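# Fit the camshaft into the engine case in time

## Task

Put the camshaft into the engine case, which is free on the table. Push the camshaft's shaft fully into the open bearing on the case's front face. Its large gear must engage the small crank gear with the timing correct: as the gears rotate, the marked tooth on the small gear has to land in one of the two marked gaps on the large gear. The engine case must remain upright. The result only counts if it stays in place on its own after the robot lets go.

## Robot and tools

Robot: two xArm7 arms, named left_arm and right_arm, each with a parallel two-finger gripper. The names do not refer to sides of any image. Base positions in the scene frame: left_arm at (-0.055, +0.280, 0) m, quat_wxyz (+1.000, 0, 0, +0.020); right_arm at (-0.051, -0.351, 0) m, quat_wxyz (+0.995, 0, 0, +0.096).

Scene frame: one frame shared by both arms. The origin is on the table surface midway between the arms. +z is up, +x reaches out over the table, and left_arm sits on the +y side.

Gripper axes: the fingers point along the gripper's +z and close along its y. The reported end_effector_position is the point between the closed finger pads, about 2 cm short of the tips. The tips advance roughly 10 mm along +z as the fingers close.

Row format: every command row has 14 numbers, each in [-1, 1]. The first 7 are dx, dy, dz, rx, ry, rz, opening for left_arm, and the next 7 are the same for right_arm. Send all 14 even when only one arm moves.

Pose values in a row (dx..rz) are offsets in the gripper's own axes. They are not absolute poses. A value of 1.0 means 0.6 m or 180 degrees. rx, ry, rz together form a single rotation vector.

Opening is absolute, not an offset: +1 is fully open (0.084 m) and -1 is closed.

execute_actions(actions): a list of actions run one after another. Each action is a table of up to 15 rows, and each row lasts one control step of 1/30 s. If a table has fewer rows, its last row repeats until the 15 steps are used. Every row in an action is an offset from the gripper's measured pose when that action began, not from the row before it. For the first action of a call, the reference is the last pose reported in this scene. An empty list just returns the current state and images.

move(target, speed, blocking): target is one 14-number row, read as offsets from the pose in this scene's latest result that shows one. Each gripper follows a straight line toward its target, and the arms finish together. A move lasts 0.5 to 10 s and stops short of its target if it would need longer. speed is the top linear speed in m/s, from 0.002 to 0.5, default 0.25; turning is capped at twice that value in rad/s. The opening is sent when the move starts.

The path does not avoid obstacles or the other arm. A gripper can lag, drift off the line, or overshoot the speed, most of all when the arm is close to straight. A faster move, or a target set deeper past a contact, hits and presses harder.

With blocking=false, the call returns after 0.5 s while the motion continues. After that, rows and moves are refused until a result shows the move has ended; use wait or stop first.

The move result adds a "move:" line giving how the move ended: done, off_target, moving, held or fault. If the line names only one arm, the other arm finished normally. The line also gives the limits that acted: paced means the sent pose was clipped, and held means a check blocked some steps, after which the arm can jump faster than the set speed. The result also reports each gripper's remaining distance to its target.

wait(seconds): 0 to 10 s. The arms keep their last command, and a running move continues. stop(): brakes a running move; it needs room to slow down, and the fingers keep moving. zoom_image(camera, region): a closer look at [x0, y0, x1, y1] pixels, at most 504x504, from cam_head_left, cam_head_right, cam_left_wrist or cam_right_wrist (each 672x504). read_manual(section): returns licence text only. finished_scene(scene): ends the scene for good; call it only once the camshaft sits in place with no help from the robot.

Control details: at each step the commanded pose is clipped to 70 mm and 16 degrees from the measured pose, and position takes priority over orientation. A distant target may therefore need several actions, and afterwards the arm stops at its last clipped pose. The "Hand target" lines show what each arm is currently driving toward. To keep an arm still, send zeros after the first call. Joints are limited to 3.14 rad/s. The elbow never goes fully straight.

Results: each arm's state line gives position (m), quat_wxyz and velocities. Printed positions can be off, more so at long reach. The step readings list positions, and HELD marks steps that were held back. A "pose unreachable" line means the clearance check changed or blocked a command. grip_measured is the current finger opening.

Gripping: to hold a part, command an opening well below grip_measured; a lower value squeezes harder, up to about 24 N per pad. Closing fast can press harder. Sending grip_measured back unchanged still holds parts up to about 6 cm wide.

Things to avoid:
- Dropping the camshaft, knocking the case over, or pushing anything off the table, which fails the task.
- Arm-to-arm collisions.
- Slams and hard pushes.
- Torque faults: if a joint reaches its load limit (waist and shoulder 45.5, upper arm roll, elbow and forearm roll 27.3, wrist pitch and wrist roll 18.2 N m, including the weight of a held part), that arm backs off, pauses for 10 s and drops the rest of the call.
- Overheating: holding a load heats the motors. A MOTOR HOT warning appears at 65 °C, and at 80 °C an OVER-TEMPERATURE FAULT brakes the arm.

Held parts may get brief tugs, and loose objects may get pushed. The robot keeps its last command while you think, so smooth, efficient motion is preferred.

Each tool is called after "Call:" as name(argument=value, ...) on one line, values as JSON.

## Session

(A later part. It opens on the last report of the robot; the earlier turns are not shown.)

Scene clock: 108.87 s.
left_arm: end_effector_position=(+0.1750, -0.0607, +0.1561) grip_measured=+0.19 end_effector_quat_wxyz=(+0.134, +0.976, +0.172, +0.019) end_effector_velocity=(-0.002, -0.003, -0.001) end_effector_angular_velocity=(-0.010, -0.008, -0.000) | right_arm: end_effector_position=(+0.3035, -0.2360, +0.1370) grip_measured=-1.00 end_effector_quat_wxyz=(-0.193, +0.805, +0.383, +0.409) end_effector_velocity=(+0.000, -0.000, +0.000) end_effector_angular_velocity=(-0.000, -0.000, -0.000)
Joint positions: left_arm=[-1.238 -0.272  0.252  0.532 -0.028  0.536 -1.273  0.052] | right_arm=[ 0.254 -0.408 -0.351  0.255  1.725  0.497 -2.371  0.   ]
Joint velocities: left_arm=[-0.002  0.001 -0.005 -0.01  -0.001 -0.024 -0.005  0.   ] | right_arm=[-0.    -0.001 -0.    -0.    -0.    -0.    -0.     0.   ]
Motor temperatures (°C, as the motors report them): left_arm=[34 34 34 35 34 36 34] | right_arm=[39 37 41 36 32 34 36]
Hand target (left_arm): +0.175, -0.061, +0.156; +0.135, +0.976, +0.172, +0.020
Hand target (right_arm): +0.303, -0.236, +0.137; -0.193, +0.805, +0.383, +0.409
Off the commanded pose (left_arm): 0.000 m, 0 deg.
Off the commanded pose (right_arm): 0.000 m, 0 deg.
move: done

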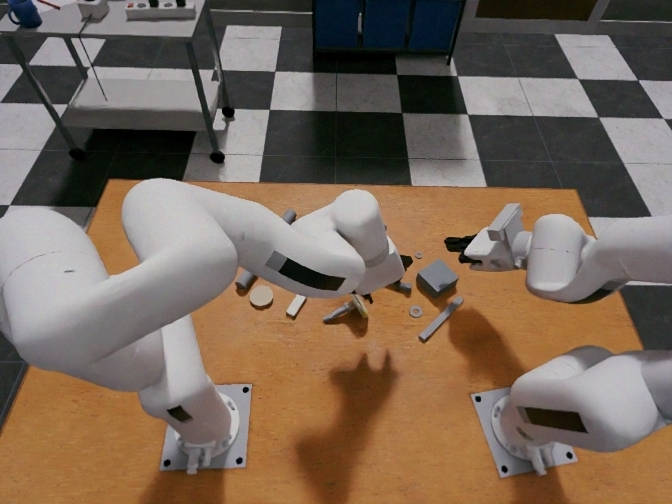

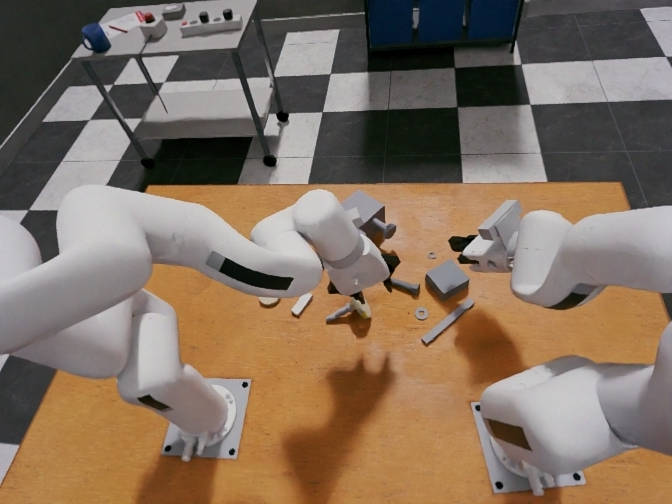

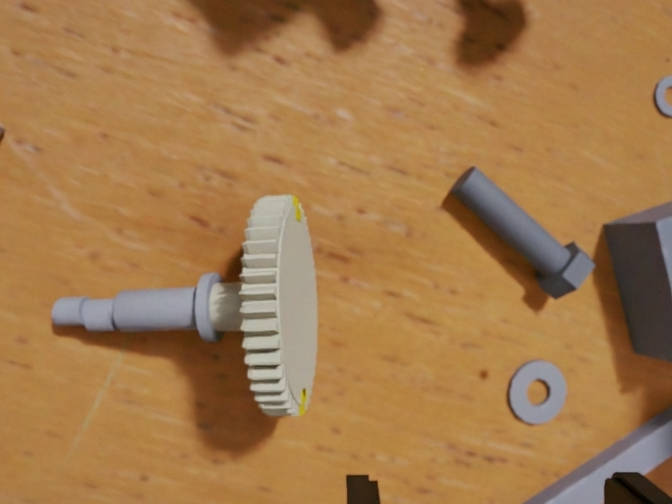

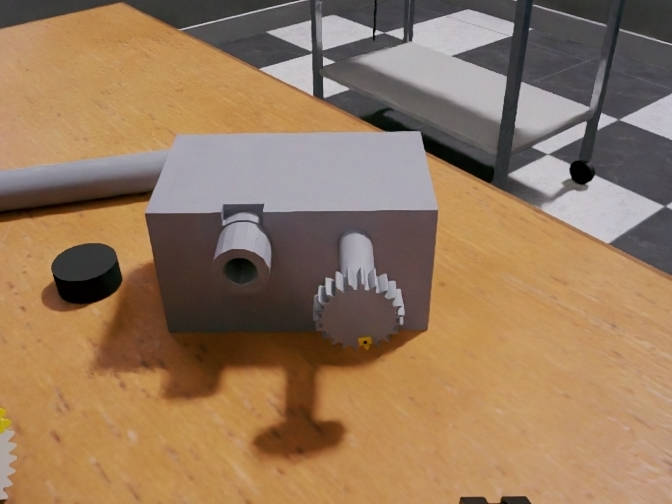

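Call:
move(target=[0.023,-0.1,0.09,-0.044,0.167,-0.022,0.2, 0,0,0,0,0,0,-1], speed=0.1)

Call:
move(target=[0,0,0.063,0,0,0,0.2, 0,0,0,0,0,0,-1], speed=0.05)

Call:
move(target=[0,0,0,0,0,0,-1, 0,0,0,0,0,0,-1])

Scene clock: 126.93 s.
left_arm: end_effector_position=(+0.1730, -0.0158, +0.0884) grip_measured=+0.19 end_effector_quat_wxyz=(+0.152, +0.920, +0.233, +0.277) end_effector_velocity=(-0.000, +0.000, -0.001) end_effector_angular_velocity=(-0.009, -0.018, -0.002) | right_arm: end_effector_position=(+0.3035, -0.2360, +0.1370) grip_measured=-1.00 end_effector_quat_wxyz=(-0.193, +0.805, +0.383, +0.409) end_effector_velocity=(+0.000, -0.000, +0.001) end_effector_angular_velocity=(+0.001, -0.003, -0.000)
Joint positions: left_arm=[-0.543 -0.223 -0.496  0.348  1.403  0.327 -2.825  0.052] | right_arm=[ 0.254 -0.408 -0.351  0.255  1.725  0.497 -2.371  0.   ]
Joint velocities: left_arm=[ 0.007  0.003 -0.013 -0.001  0.066  0.007 -0.071 -0.   ] | right_arm=[-0.    -0.003 -0.     0.    -0.    -0.     0.     0.   ]
Motor temperatures (°C, as the motors report them): left_arm=[34 34 33 35 34 36 34] | right_arm=[39 37 41 36 32 34 36]
Hand target (left_arm): +0.173, -0.016, +0.088; +0.153, +0.919, +0.233, +0.278
Hand target (right_arm): +0.303, -0.236, +0.137; -0.193, +0.805, +0.383, +0.409
Off the commanded pose (left_arm): 0.001 m, 0 deg.
Off the commanded pose (right_arm): 0.000 m, 0 deg.
move: done

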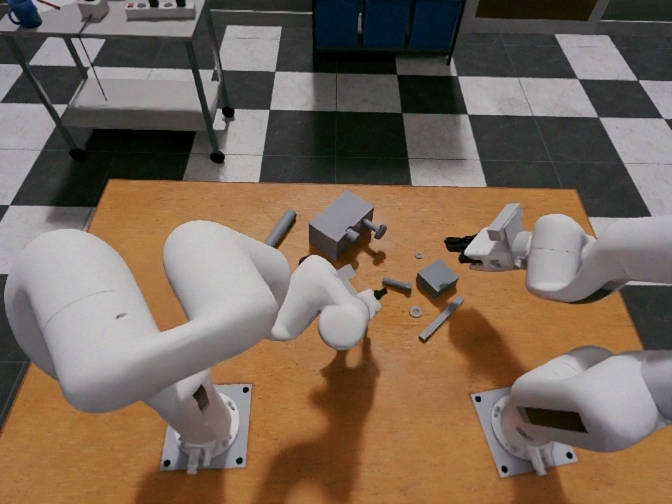

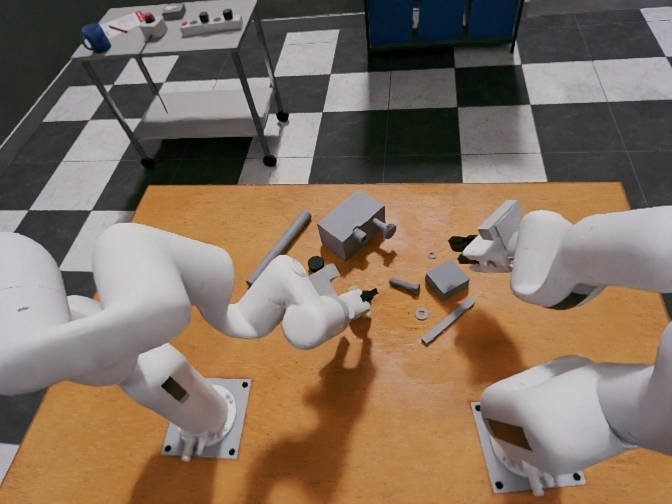

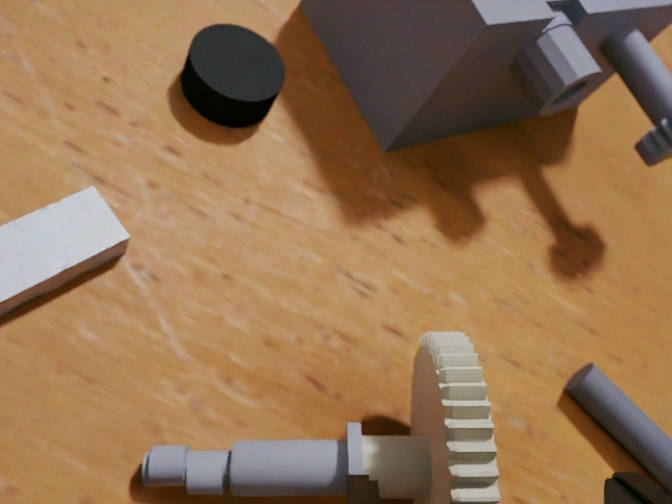

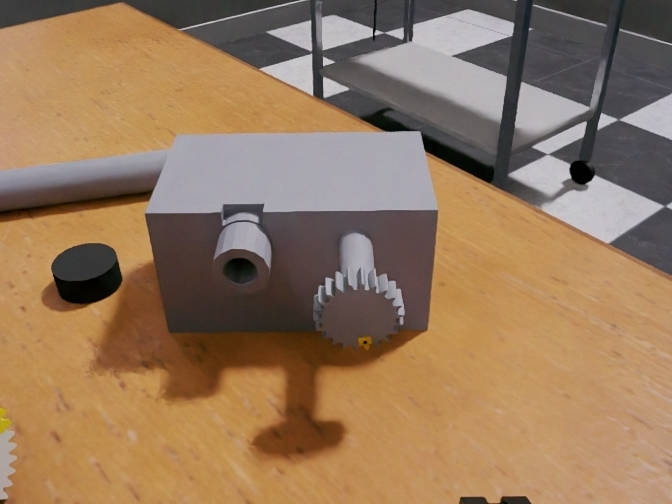

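Scene clock: 128.17 s.
left_arm: end_effector_position=(+0.1947, -0.0215, +0.0586) grip_measured=+0.19 end_effector_quat_wxyz=(+0.152, +0.920, +0.233, +0.277) end_effector_velocity=(+0.001, -0.001, -0.002) end_effector_angular_velocity=(-0.006, -0.006, -0.004) | right_arm: end_effector_position=(+0.3035, -0.2360, +0.1370) grip_measured=-1.00 end_effector_quat_wxyz=(-0.193, +0.805, +0.383, +0.409) end_effector_velocity=(-0.000, -0.000, -0.000) end_effector_angular_velocity=(-0.001, +0.001, -0.000)
Joint positions: left_arm=[-0.495 -0.024 -0.494  0.447  1.697  0.389 -3.052  0.052] | right_arm=[ 0.254 -0.408 -0.351  0.255  1.725  0.497 -2.371  0.   ]
Joint velocities: left_arm=[-0.001  0.013  0.001  0.007  0.036  0.006 -0.032  0.   ] | right_arm=[-0.     0.001  0.    -0.    -0.    -0.001  0.     0.   ]
Motor temperatures (°C, as the motors report them): left_arm=[34 34 33 35 34 36 34] | right_arm=[39 37 41 36 32 34 36]
Hand target (left_arm): +0.195, -0.022, +0.058; +0.152, +0.920, +0.233, +0.277
Hand target (right_arm): +0.303, -0.236, +0.137; -0.193, +0.805, +0.383, +0.409
Off the commanded pose (left_arm): 0.001 m, 0 deg.
Off the commanded pose (right_arm): 0.000 m, 0 deg.
move: done

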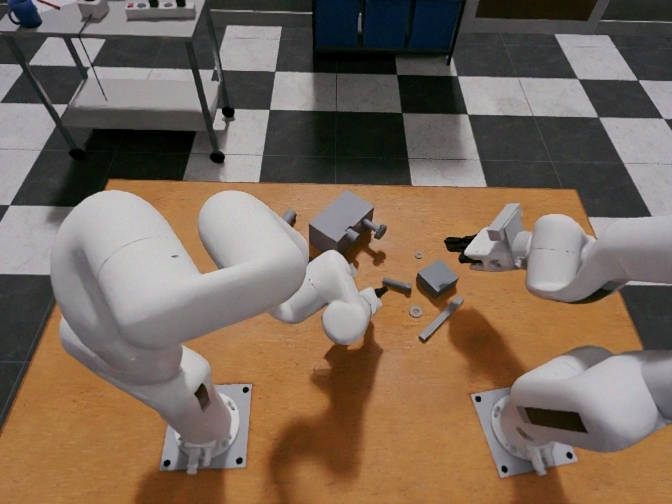

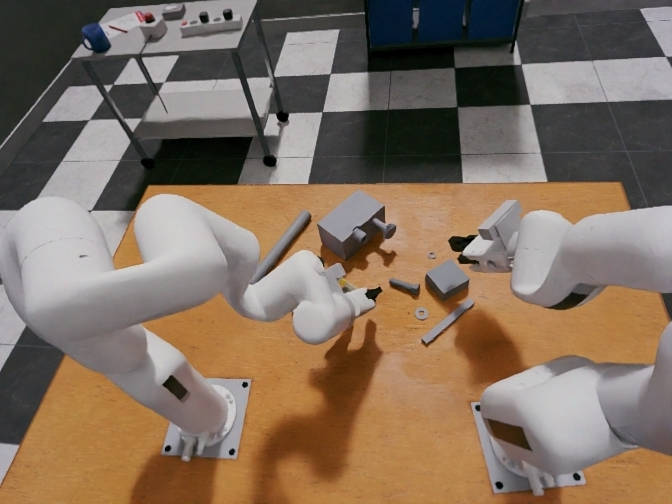

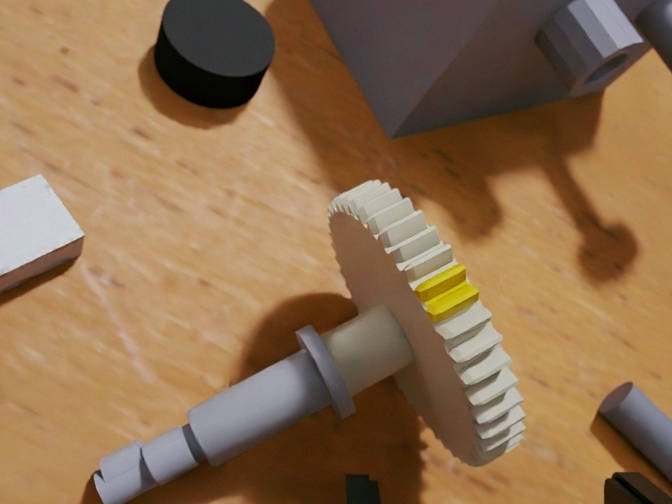

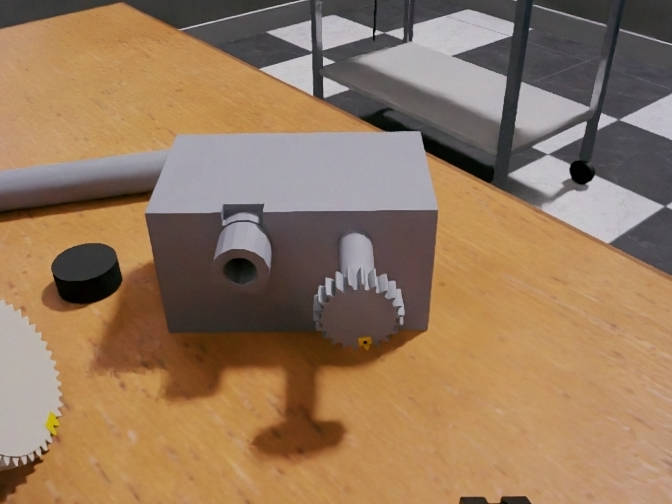

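Scene clock: 128.70 s.
left_arm: end_effector_position=(+0.1947, -0.0215, +0.0586) grip_measured=-1.00 end_effector_quat_wxyz=(+0.152, +0.920, +0.233, +0.277) end_effector_velocity=(-0.000, +0.000, -0.001) end_effector_angular_velocity=(+0.001, +0.001, -0.000) | right_arm: end_effector_position=(+0.3035, -0.2360, +0.1370) grip_measured=-1.00 end_effector_quat_wxyz=(-0.193, +0.805, +0.383, +0.409) end_effector_velocity=(-0.000, +0.001, -0.000) end_effector_angular_velocity=(+0.001, +0.000, +0.002)
Joint positions: left_arm=[-0.495 -0.024 -0.494  0.447  1.697  0.389 -3.052  0.   ] | right_arm=[ 0.254 -0.408 -0.351  0.255  1.725  0.497 -2.371  0.   ]
Joint velocities: left_arm=[ 0.001  0.001 -0.    -0.    -0.     0.     0.001  0.   ] | right_arm=[ 0.001  0.001  0.    -0.    -0.001  0.002 -0.     0.   ]
Motor temperatures (°C, as the motors report them): left_arm=[34 34 33 35 34 36 34] | right_arm=[39 37 41 36 32 34 36]
Hand target (left_arm): +0.195, -0.022, +0.059; +0.152, +0.920, +0.233, +0.277
Hand target (right_arm): +0.303, -0.236, +0.137; -0.193, +0.805, +0.383, +0.409
Off the commanded pose (left_arm): 0.000 m, 0 deg.
Off the commanded pose (right_arm): 0.000 m, 0 deg.
move: done

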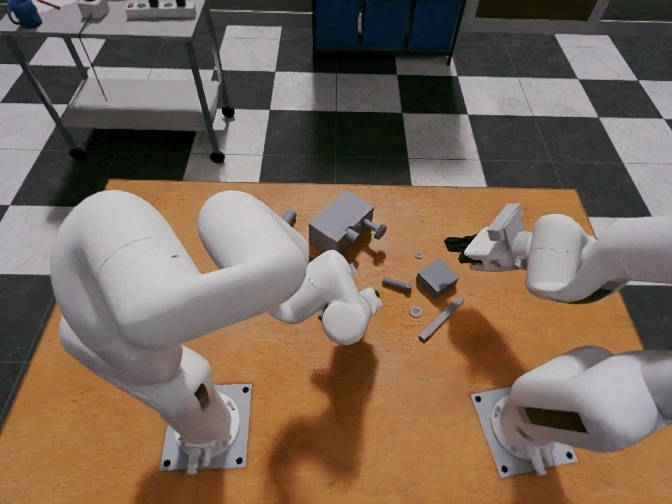

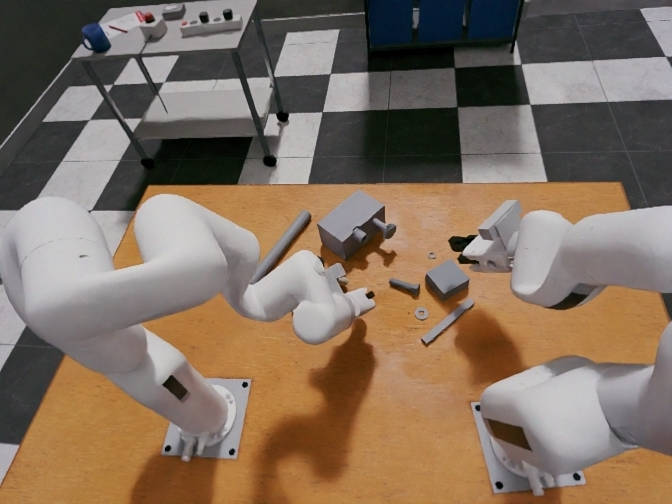

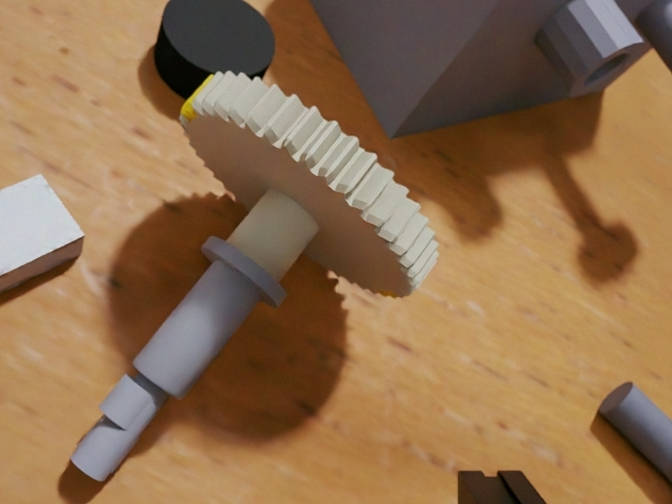

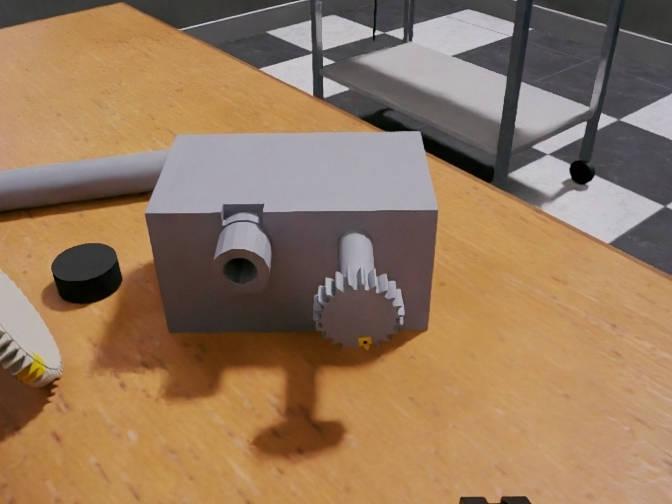

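Call:
move(target=[0.2,0,-0.25,0.099,-0.181,0.152,-0.3, 0,0,0,0,0,0,-1], speed=0.15)

Scene clock: 139.03 s.
left_arm: end_effector_position=(+0.1956, +0.0622, +0.2304) grip_measured=-0.32 end_effector_quat_wxyz=(-0.000, +1.000, +0.001, +0.001) end_effector_velocity=(+0.001, +0.001, +0.002) end_effector_angular_velocity=(+0.007, +0.013, -0.001) | right_arm: end_effector_position=(+0.3035, -0.2360, +0.1370) grip_measured=-1.00 end_effector_quat_wxyz=(-0.193, +0.805, +0.383, +0.409) end_effector_velocity=(+0.000, -0.000, -0.000) end_effector_angular_velocity=(-0.001, +0.001, -0.001)
Joint positions: left_arm=[-1.136 -0.508  0.331  0.674  0.174  1.163 -0.876  0.03 ] | right_arm=[ 0.254 -0.408 -0.351  0.255  1.725  0.497 -2.371  0.   ]
Joint velocities: left_arm=[-0.001  0.01   0.005  0.017 -0.007  0.019  0.01  -0.   ] | right_arm=[-0.001  0.001  0.     0.    -0.    -0.    -0.     0.   ]
Motor temperatures (°C, as the motors report them): left_arm=[34 34 33 35 34 36 34] | right_arm=[39 37 41 36 32 34 36]
Hand target (left_arm): +0.196, +0.062, +0.231; -0.001, +1.000, +0.000, +0.000
Hand target (right_arm): +0.303, -0.236, +0.137; -0.193, +0.805, +0.383, +0.409
Off the commanded pose (left_arm): 0.001 m, 0 deg.
Off the commanded pose (right_arm): 0.000 m, 0 deg.
move: done; limits=paced

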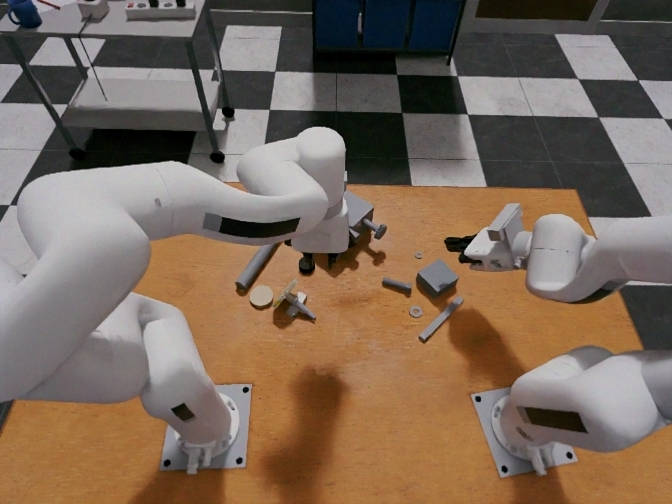

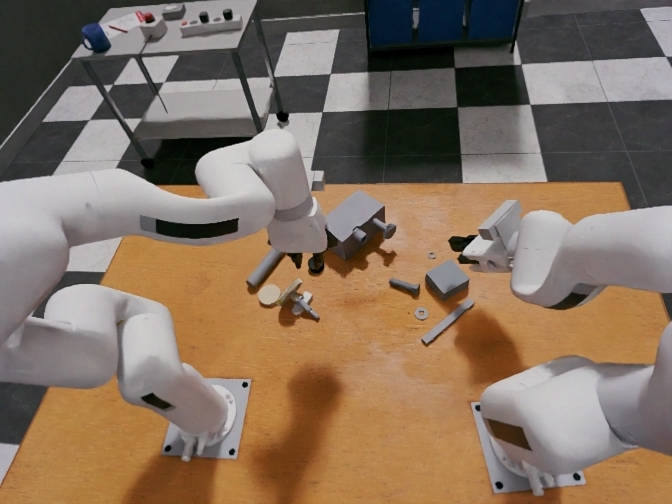

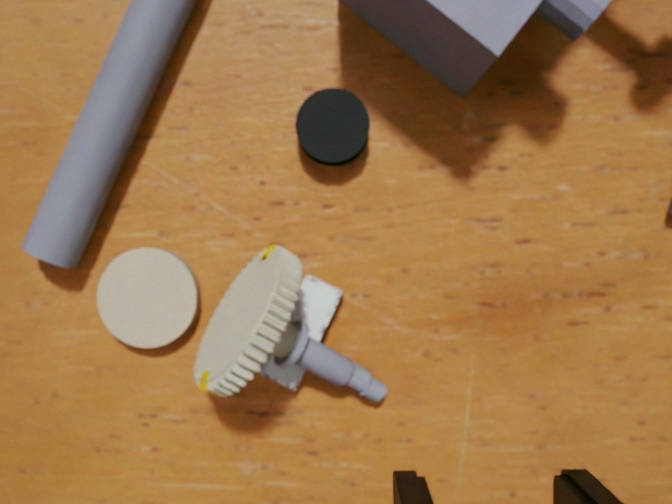

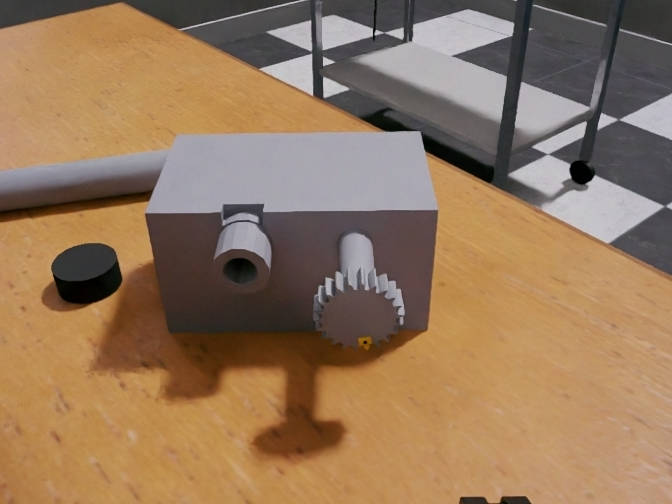

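Call:
move(target=[0.039,-0.07,0.193,0,0,0.156,-0.3, 0,0,0,0,0,0,-1], speed=0.15)

Call:
move(target=[0,0,0,0.133,0,0,-0.3, 0,0,0,0,0,0,-1], speed=0.15)

Call:
move(target=[0,0,0.06,0,0,0,-0.3, 0,0,0,0,0,0,-1], speed=0.04)

Scene clock: 156.17 s.
left_arm: end_effector_position=(+0.2189, +0.1038, +0.1152) grip_measured=-0.32 end_effector_quat_wxyz=(-0.000, +0.970, -0.242, +0.001) end_effector_velocity=(+0.001, -0.000, -0.002) end_effector_angular_velocity=(-0.006, +0.002, -0.007) | right_arm: end_effector_position=(+0.3035, -0.2360, +0.1370) grip_measured=-1.00 end_effector_quat_wxyz=(-0.193, +0.805, +0.383, +0.409) end_effector_velocity=(+0.000, -0.001, -0.000) end_effector_angular_velocity=(-0.000, +0.001, -0.001)
Joint positions: left_arm=[-1.159 -0.374  0.563  0.446  0.281  0.784 -0.3    0.03 ] | right_arm=[ 0.254 -0.408 -0.351  0.255  1.725  0.497 -2.371  0.   ]
Joint velocities: left_arm=[-0.004  0.006  0.009 -0.002 -0.005 -0.011  0.015  0.   ] | right_arm=[-0.001  0.001 -0.     0.    -0.     0.     0.     0.   ]
Motor temperatures (°C, as the motors report them): left_arm=[34 34 33 36 34 36 34] | right_arm=[39 37 41 36 32 34 36]
Hand target (left_arm): +0.219, +0.104, +0.115; -0.000, +0.970, -0.242, +0.001
Hand target (right_arm): +0.303, -0.236, +0.137; -0.193, +0.805, +0.383, +0.409
Off the commanded pose (left_arm): 0.001 m, 0 deg.
Off the commanded pose (right_arm): 0.000 m, 0 deg.
move: done

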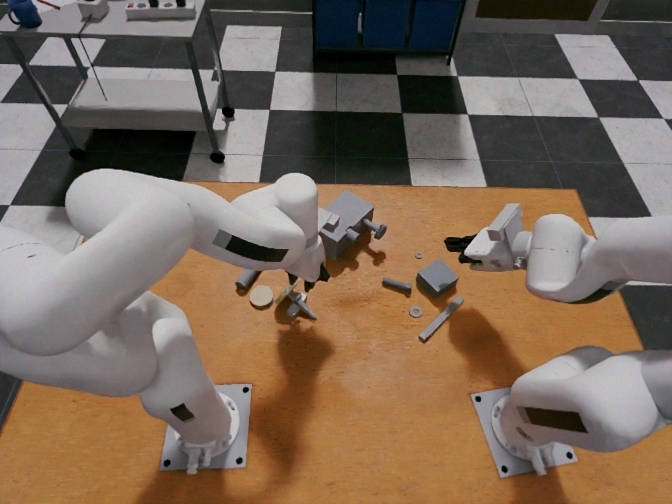

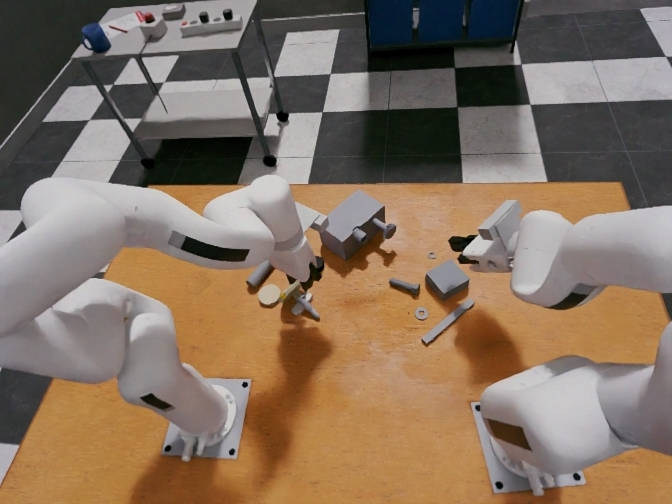

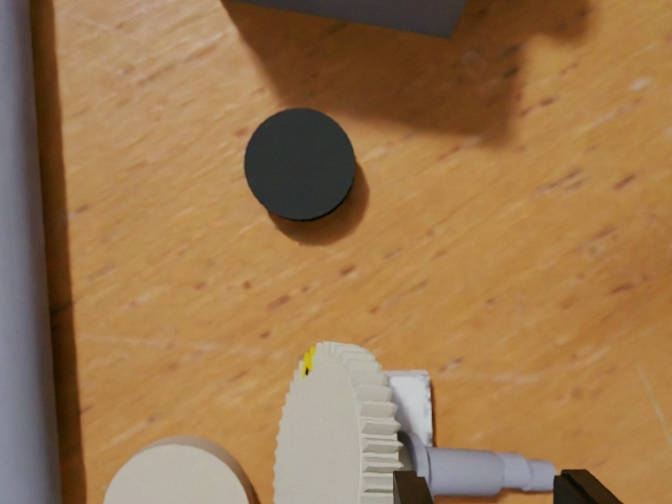

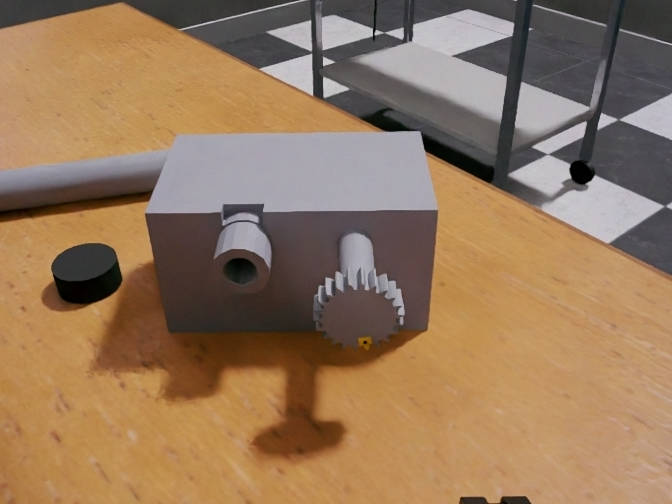

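Scene clock: 158.03 s.
left_arm: end_effector_position=(+0.2195, +0.1043, +0.1155) grip_measured=-0.32 end_effector_quat_wxyz=(-0.201, +0.949, -0.236, +0.052) end_effector_velocity=(-0.001, +0.000, -0.000) end_effector_angular_velocity=(+0.016, -0.005, +0.003) | right_arm: end_effector_position=(+0.3035, -0.2360, +0.1370) grip_measured=-1.00 end_effector_quat_wxyz=(-0.193, +0.805, +0.383, +0.409) end_effector_velocity=(+0.000, +0.000, +0.000) end_effector_angular_velocity=(+0.001, -0.001, +0.001)
Joint positions: left_arm=[-1.15  -0.221  0.302  0.535  0.568  0.971 -0.712  0.03 ] | right_arm=[ 0.254 -0.408 -0.351  0.255  1.725  0.497 -2.371  0.   ]
Joint velocities: left_arm=[-0.003  0.009 -0.007  0.005  0.006  0.011 -0.014  0.   ] | right_arm=[ 0.001 -0.001  0.    -0.    -0.     0.    -0.     0.   ]
Motor temperatures (°C, as the motors report them): left_arm=[34 34 33 35 34 36 34] | right_arm=[39 37 41 36 32 34 36]
Hand target (left_arm): +0.219, +0.104, +0.115; -0.202, +0.949, -0.236, +0.052
Hand target (right_arm): +0.303, -0.236, +0.137; -0.193, +0.805, +0.383, +0.409
Off the commanded pose (left_arm): 0.001 m, 0 deg.
Off the commanded pose (right_arm): 0.000 m, 0 deg.
move: done

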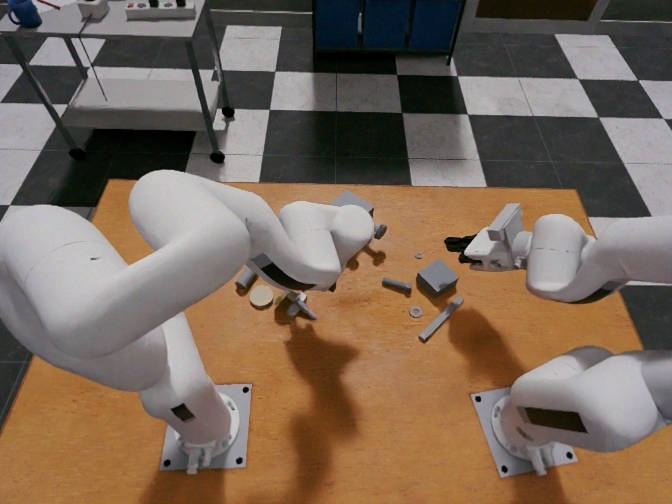

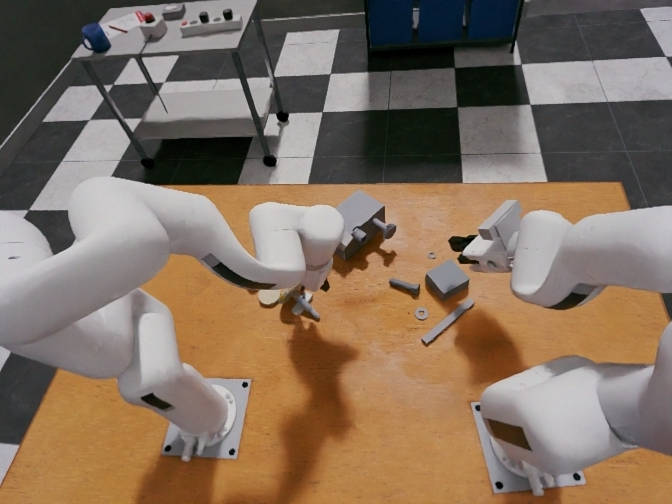

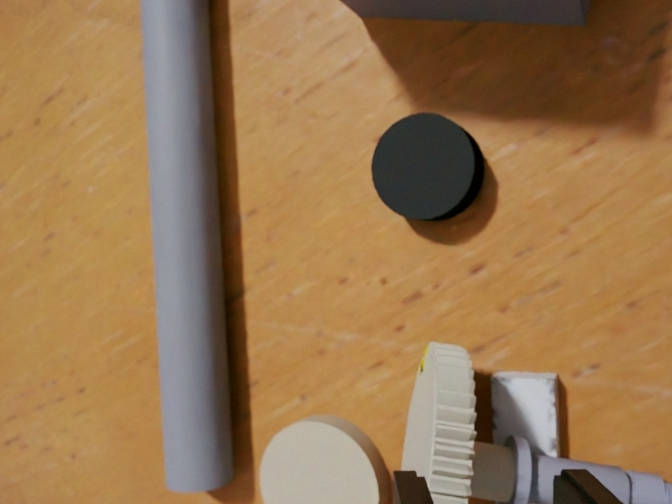

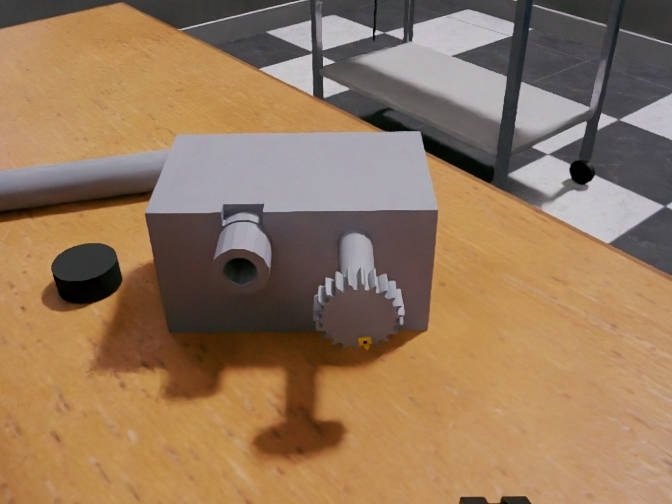

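Scene clock: 159.37 s.
left_arm: end_effector_position=(+0.2263, +0.1170, +0.0830) grip_measured=-0.32 end_effector_quat_wxyz=(-0.201, +0.949, -0.236, +0.052) end_effector_velocity=(+0.001, +0.000, -0.002) end_effector_angular_velocity=(-0.001, -0.002, -0.001) | right_arm: end_effector_position=(+0.3035, -0.2360, +0.1370) grip_measured=-1.00 end_effector_quat_wxyz=(-0.193, +0.805, +0.383, +0.409) end_effector_velocity=(+0.000, +0.000, +0.000) end_effector_angular_velocity=(+0.001, -0.001, +0.001)
Joint positions: left_arm=[-1.121 -0.146  0.336  0.492  0.621  0.847 -0.733  0.03 ] | right_arm=[ 0.254 -0.408 -0.351  0.255  1.725  0.497 -2.371  0.   ]
Joint velocities: left_arm=[ 0.002  0.005  0.002 -0.001  0.005 -0.009 -0.002  0.   ] | right_arm=[ 0.    -0.001  0.     0.    -0.     0.001 -0.     0.   ]
Motor temperatures (°C, as the motors report them): left_arm=[34 34 33 35 34 36 34] | right_arm=[39 37 41 36 32 34 36]
Hand target (left_arm): +0.226, +0.117, +0.083; -0.201, +0.949, -0.236, +0.051
Hand target (right_arm): +0.303, -0.236, +0.137; -0.193, +0.805, +0.383, +0.409
Off the commanded pose (left_arm): 0.000 m, 0 deg.
Off the commanded pose (right_arm): 0.000 m, 0 deg.
move: done

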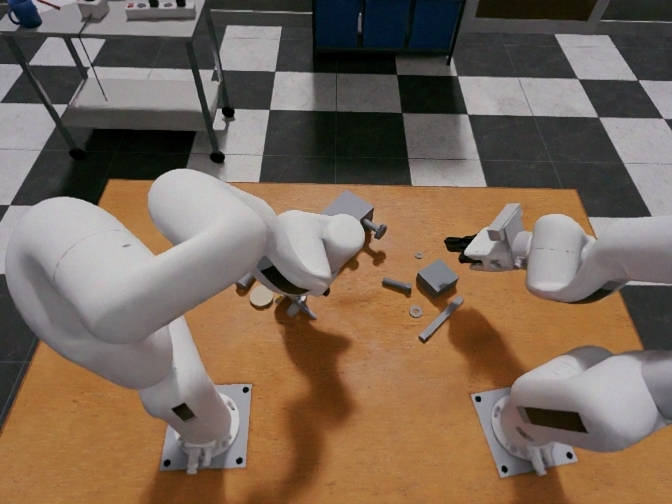

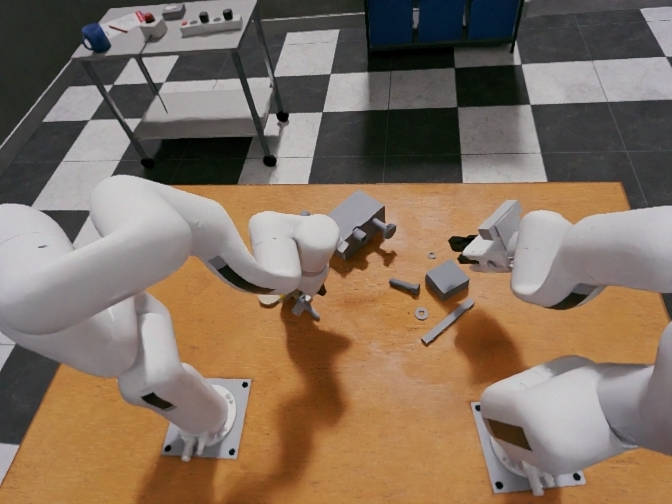

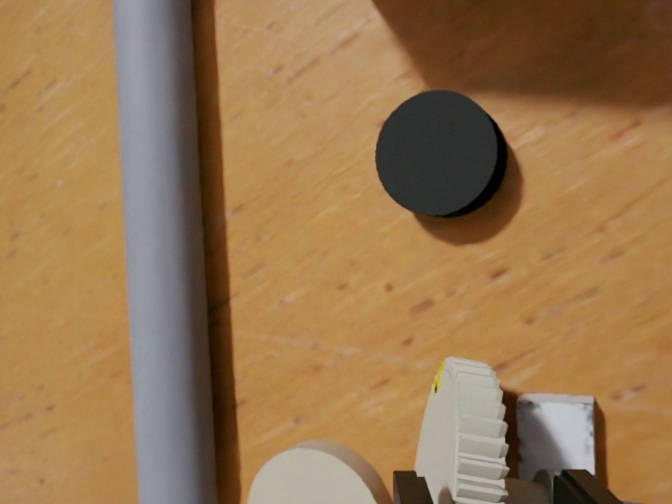

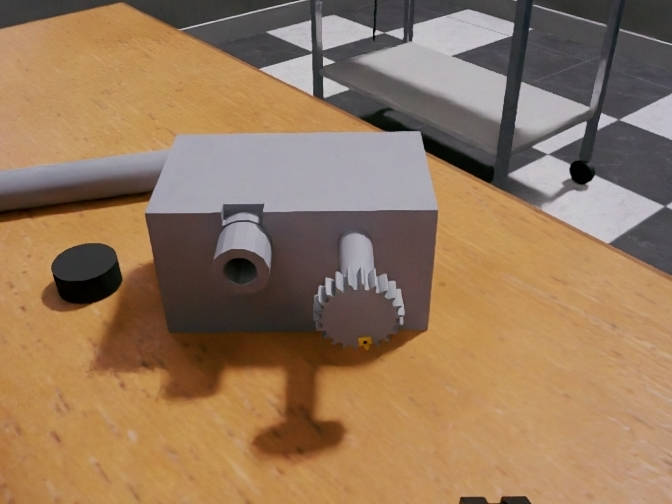

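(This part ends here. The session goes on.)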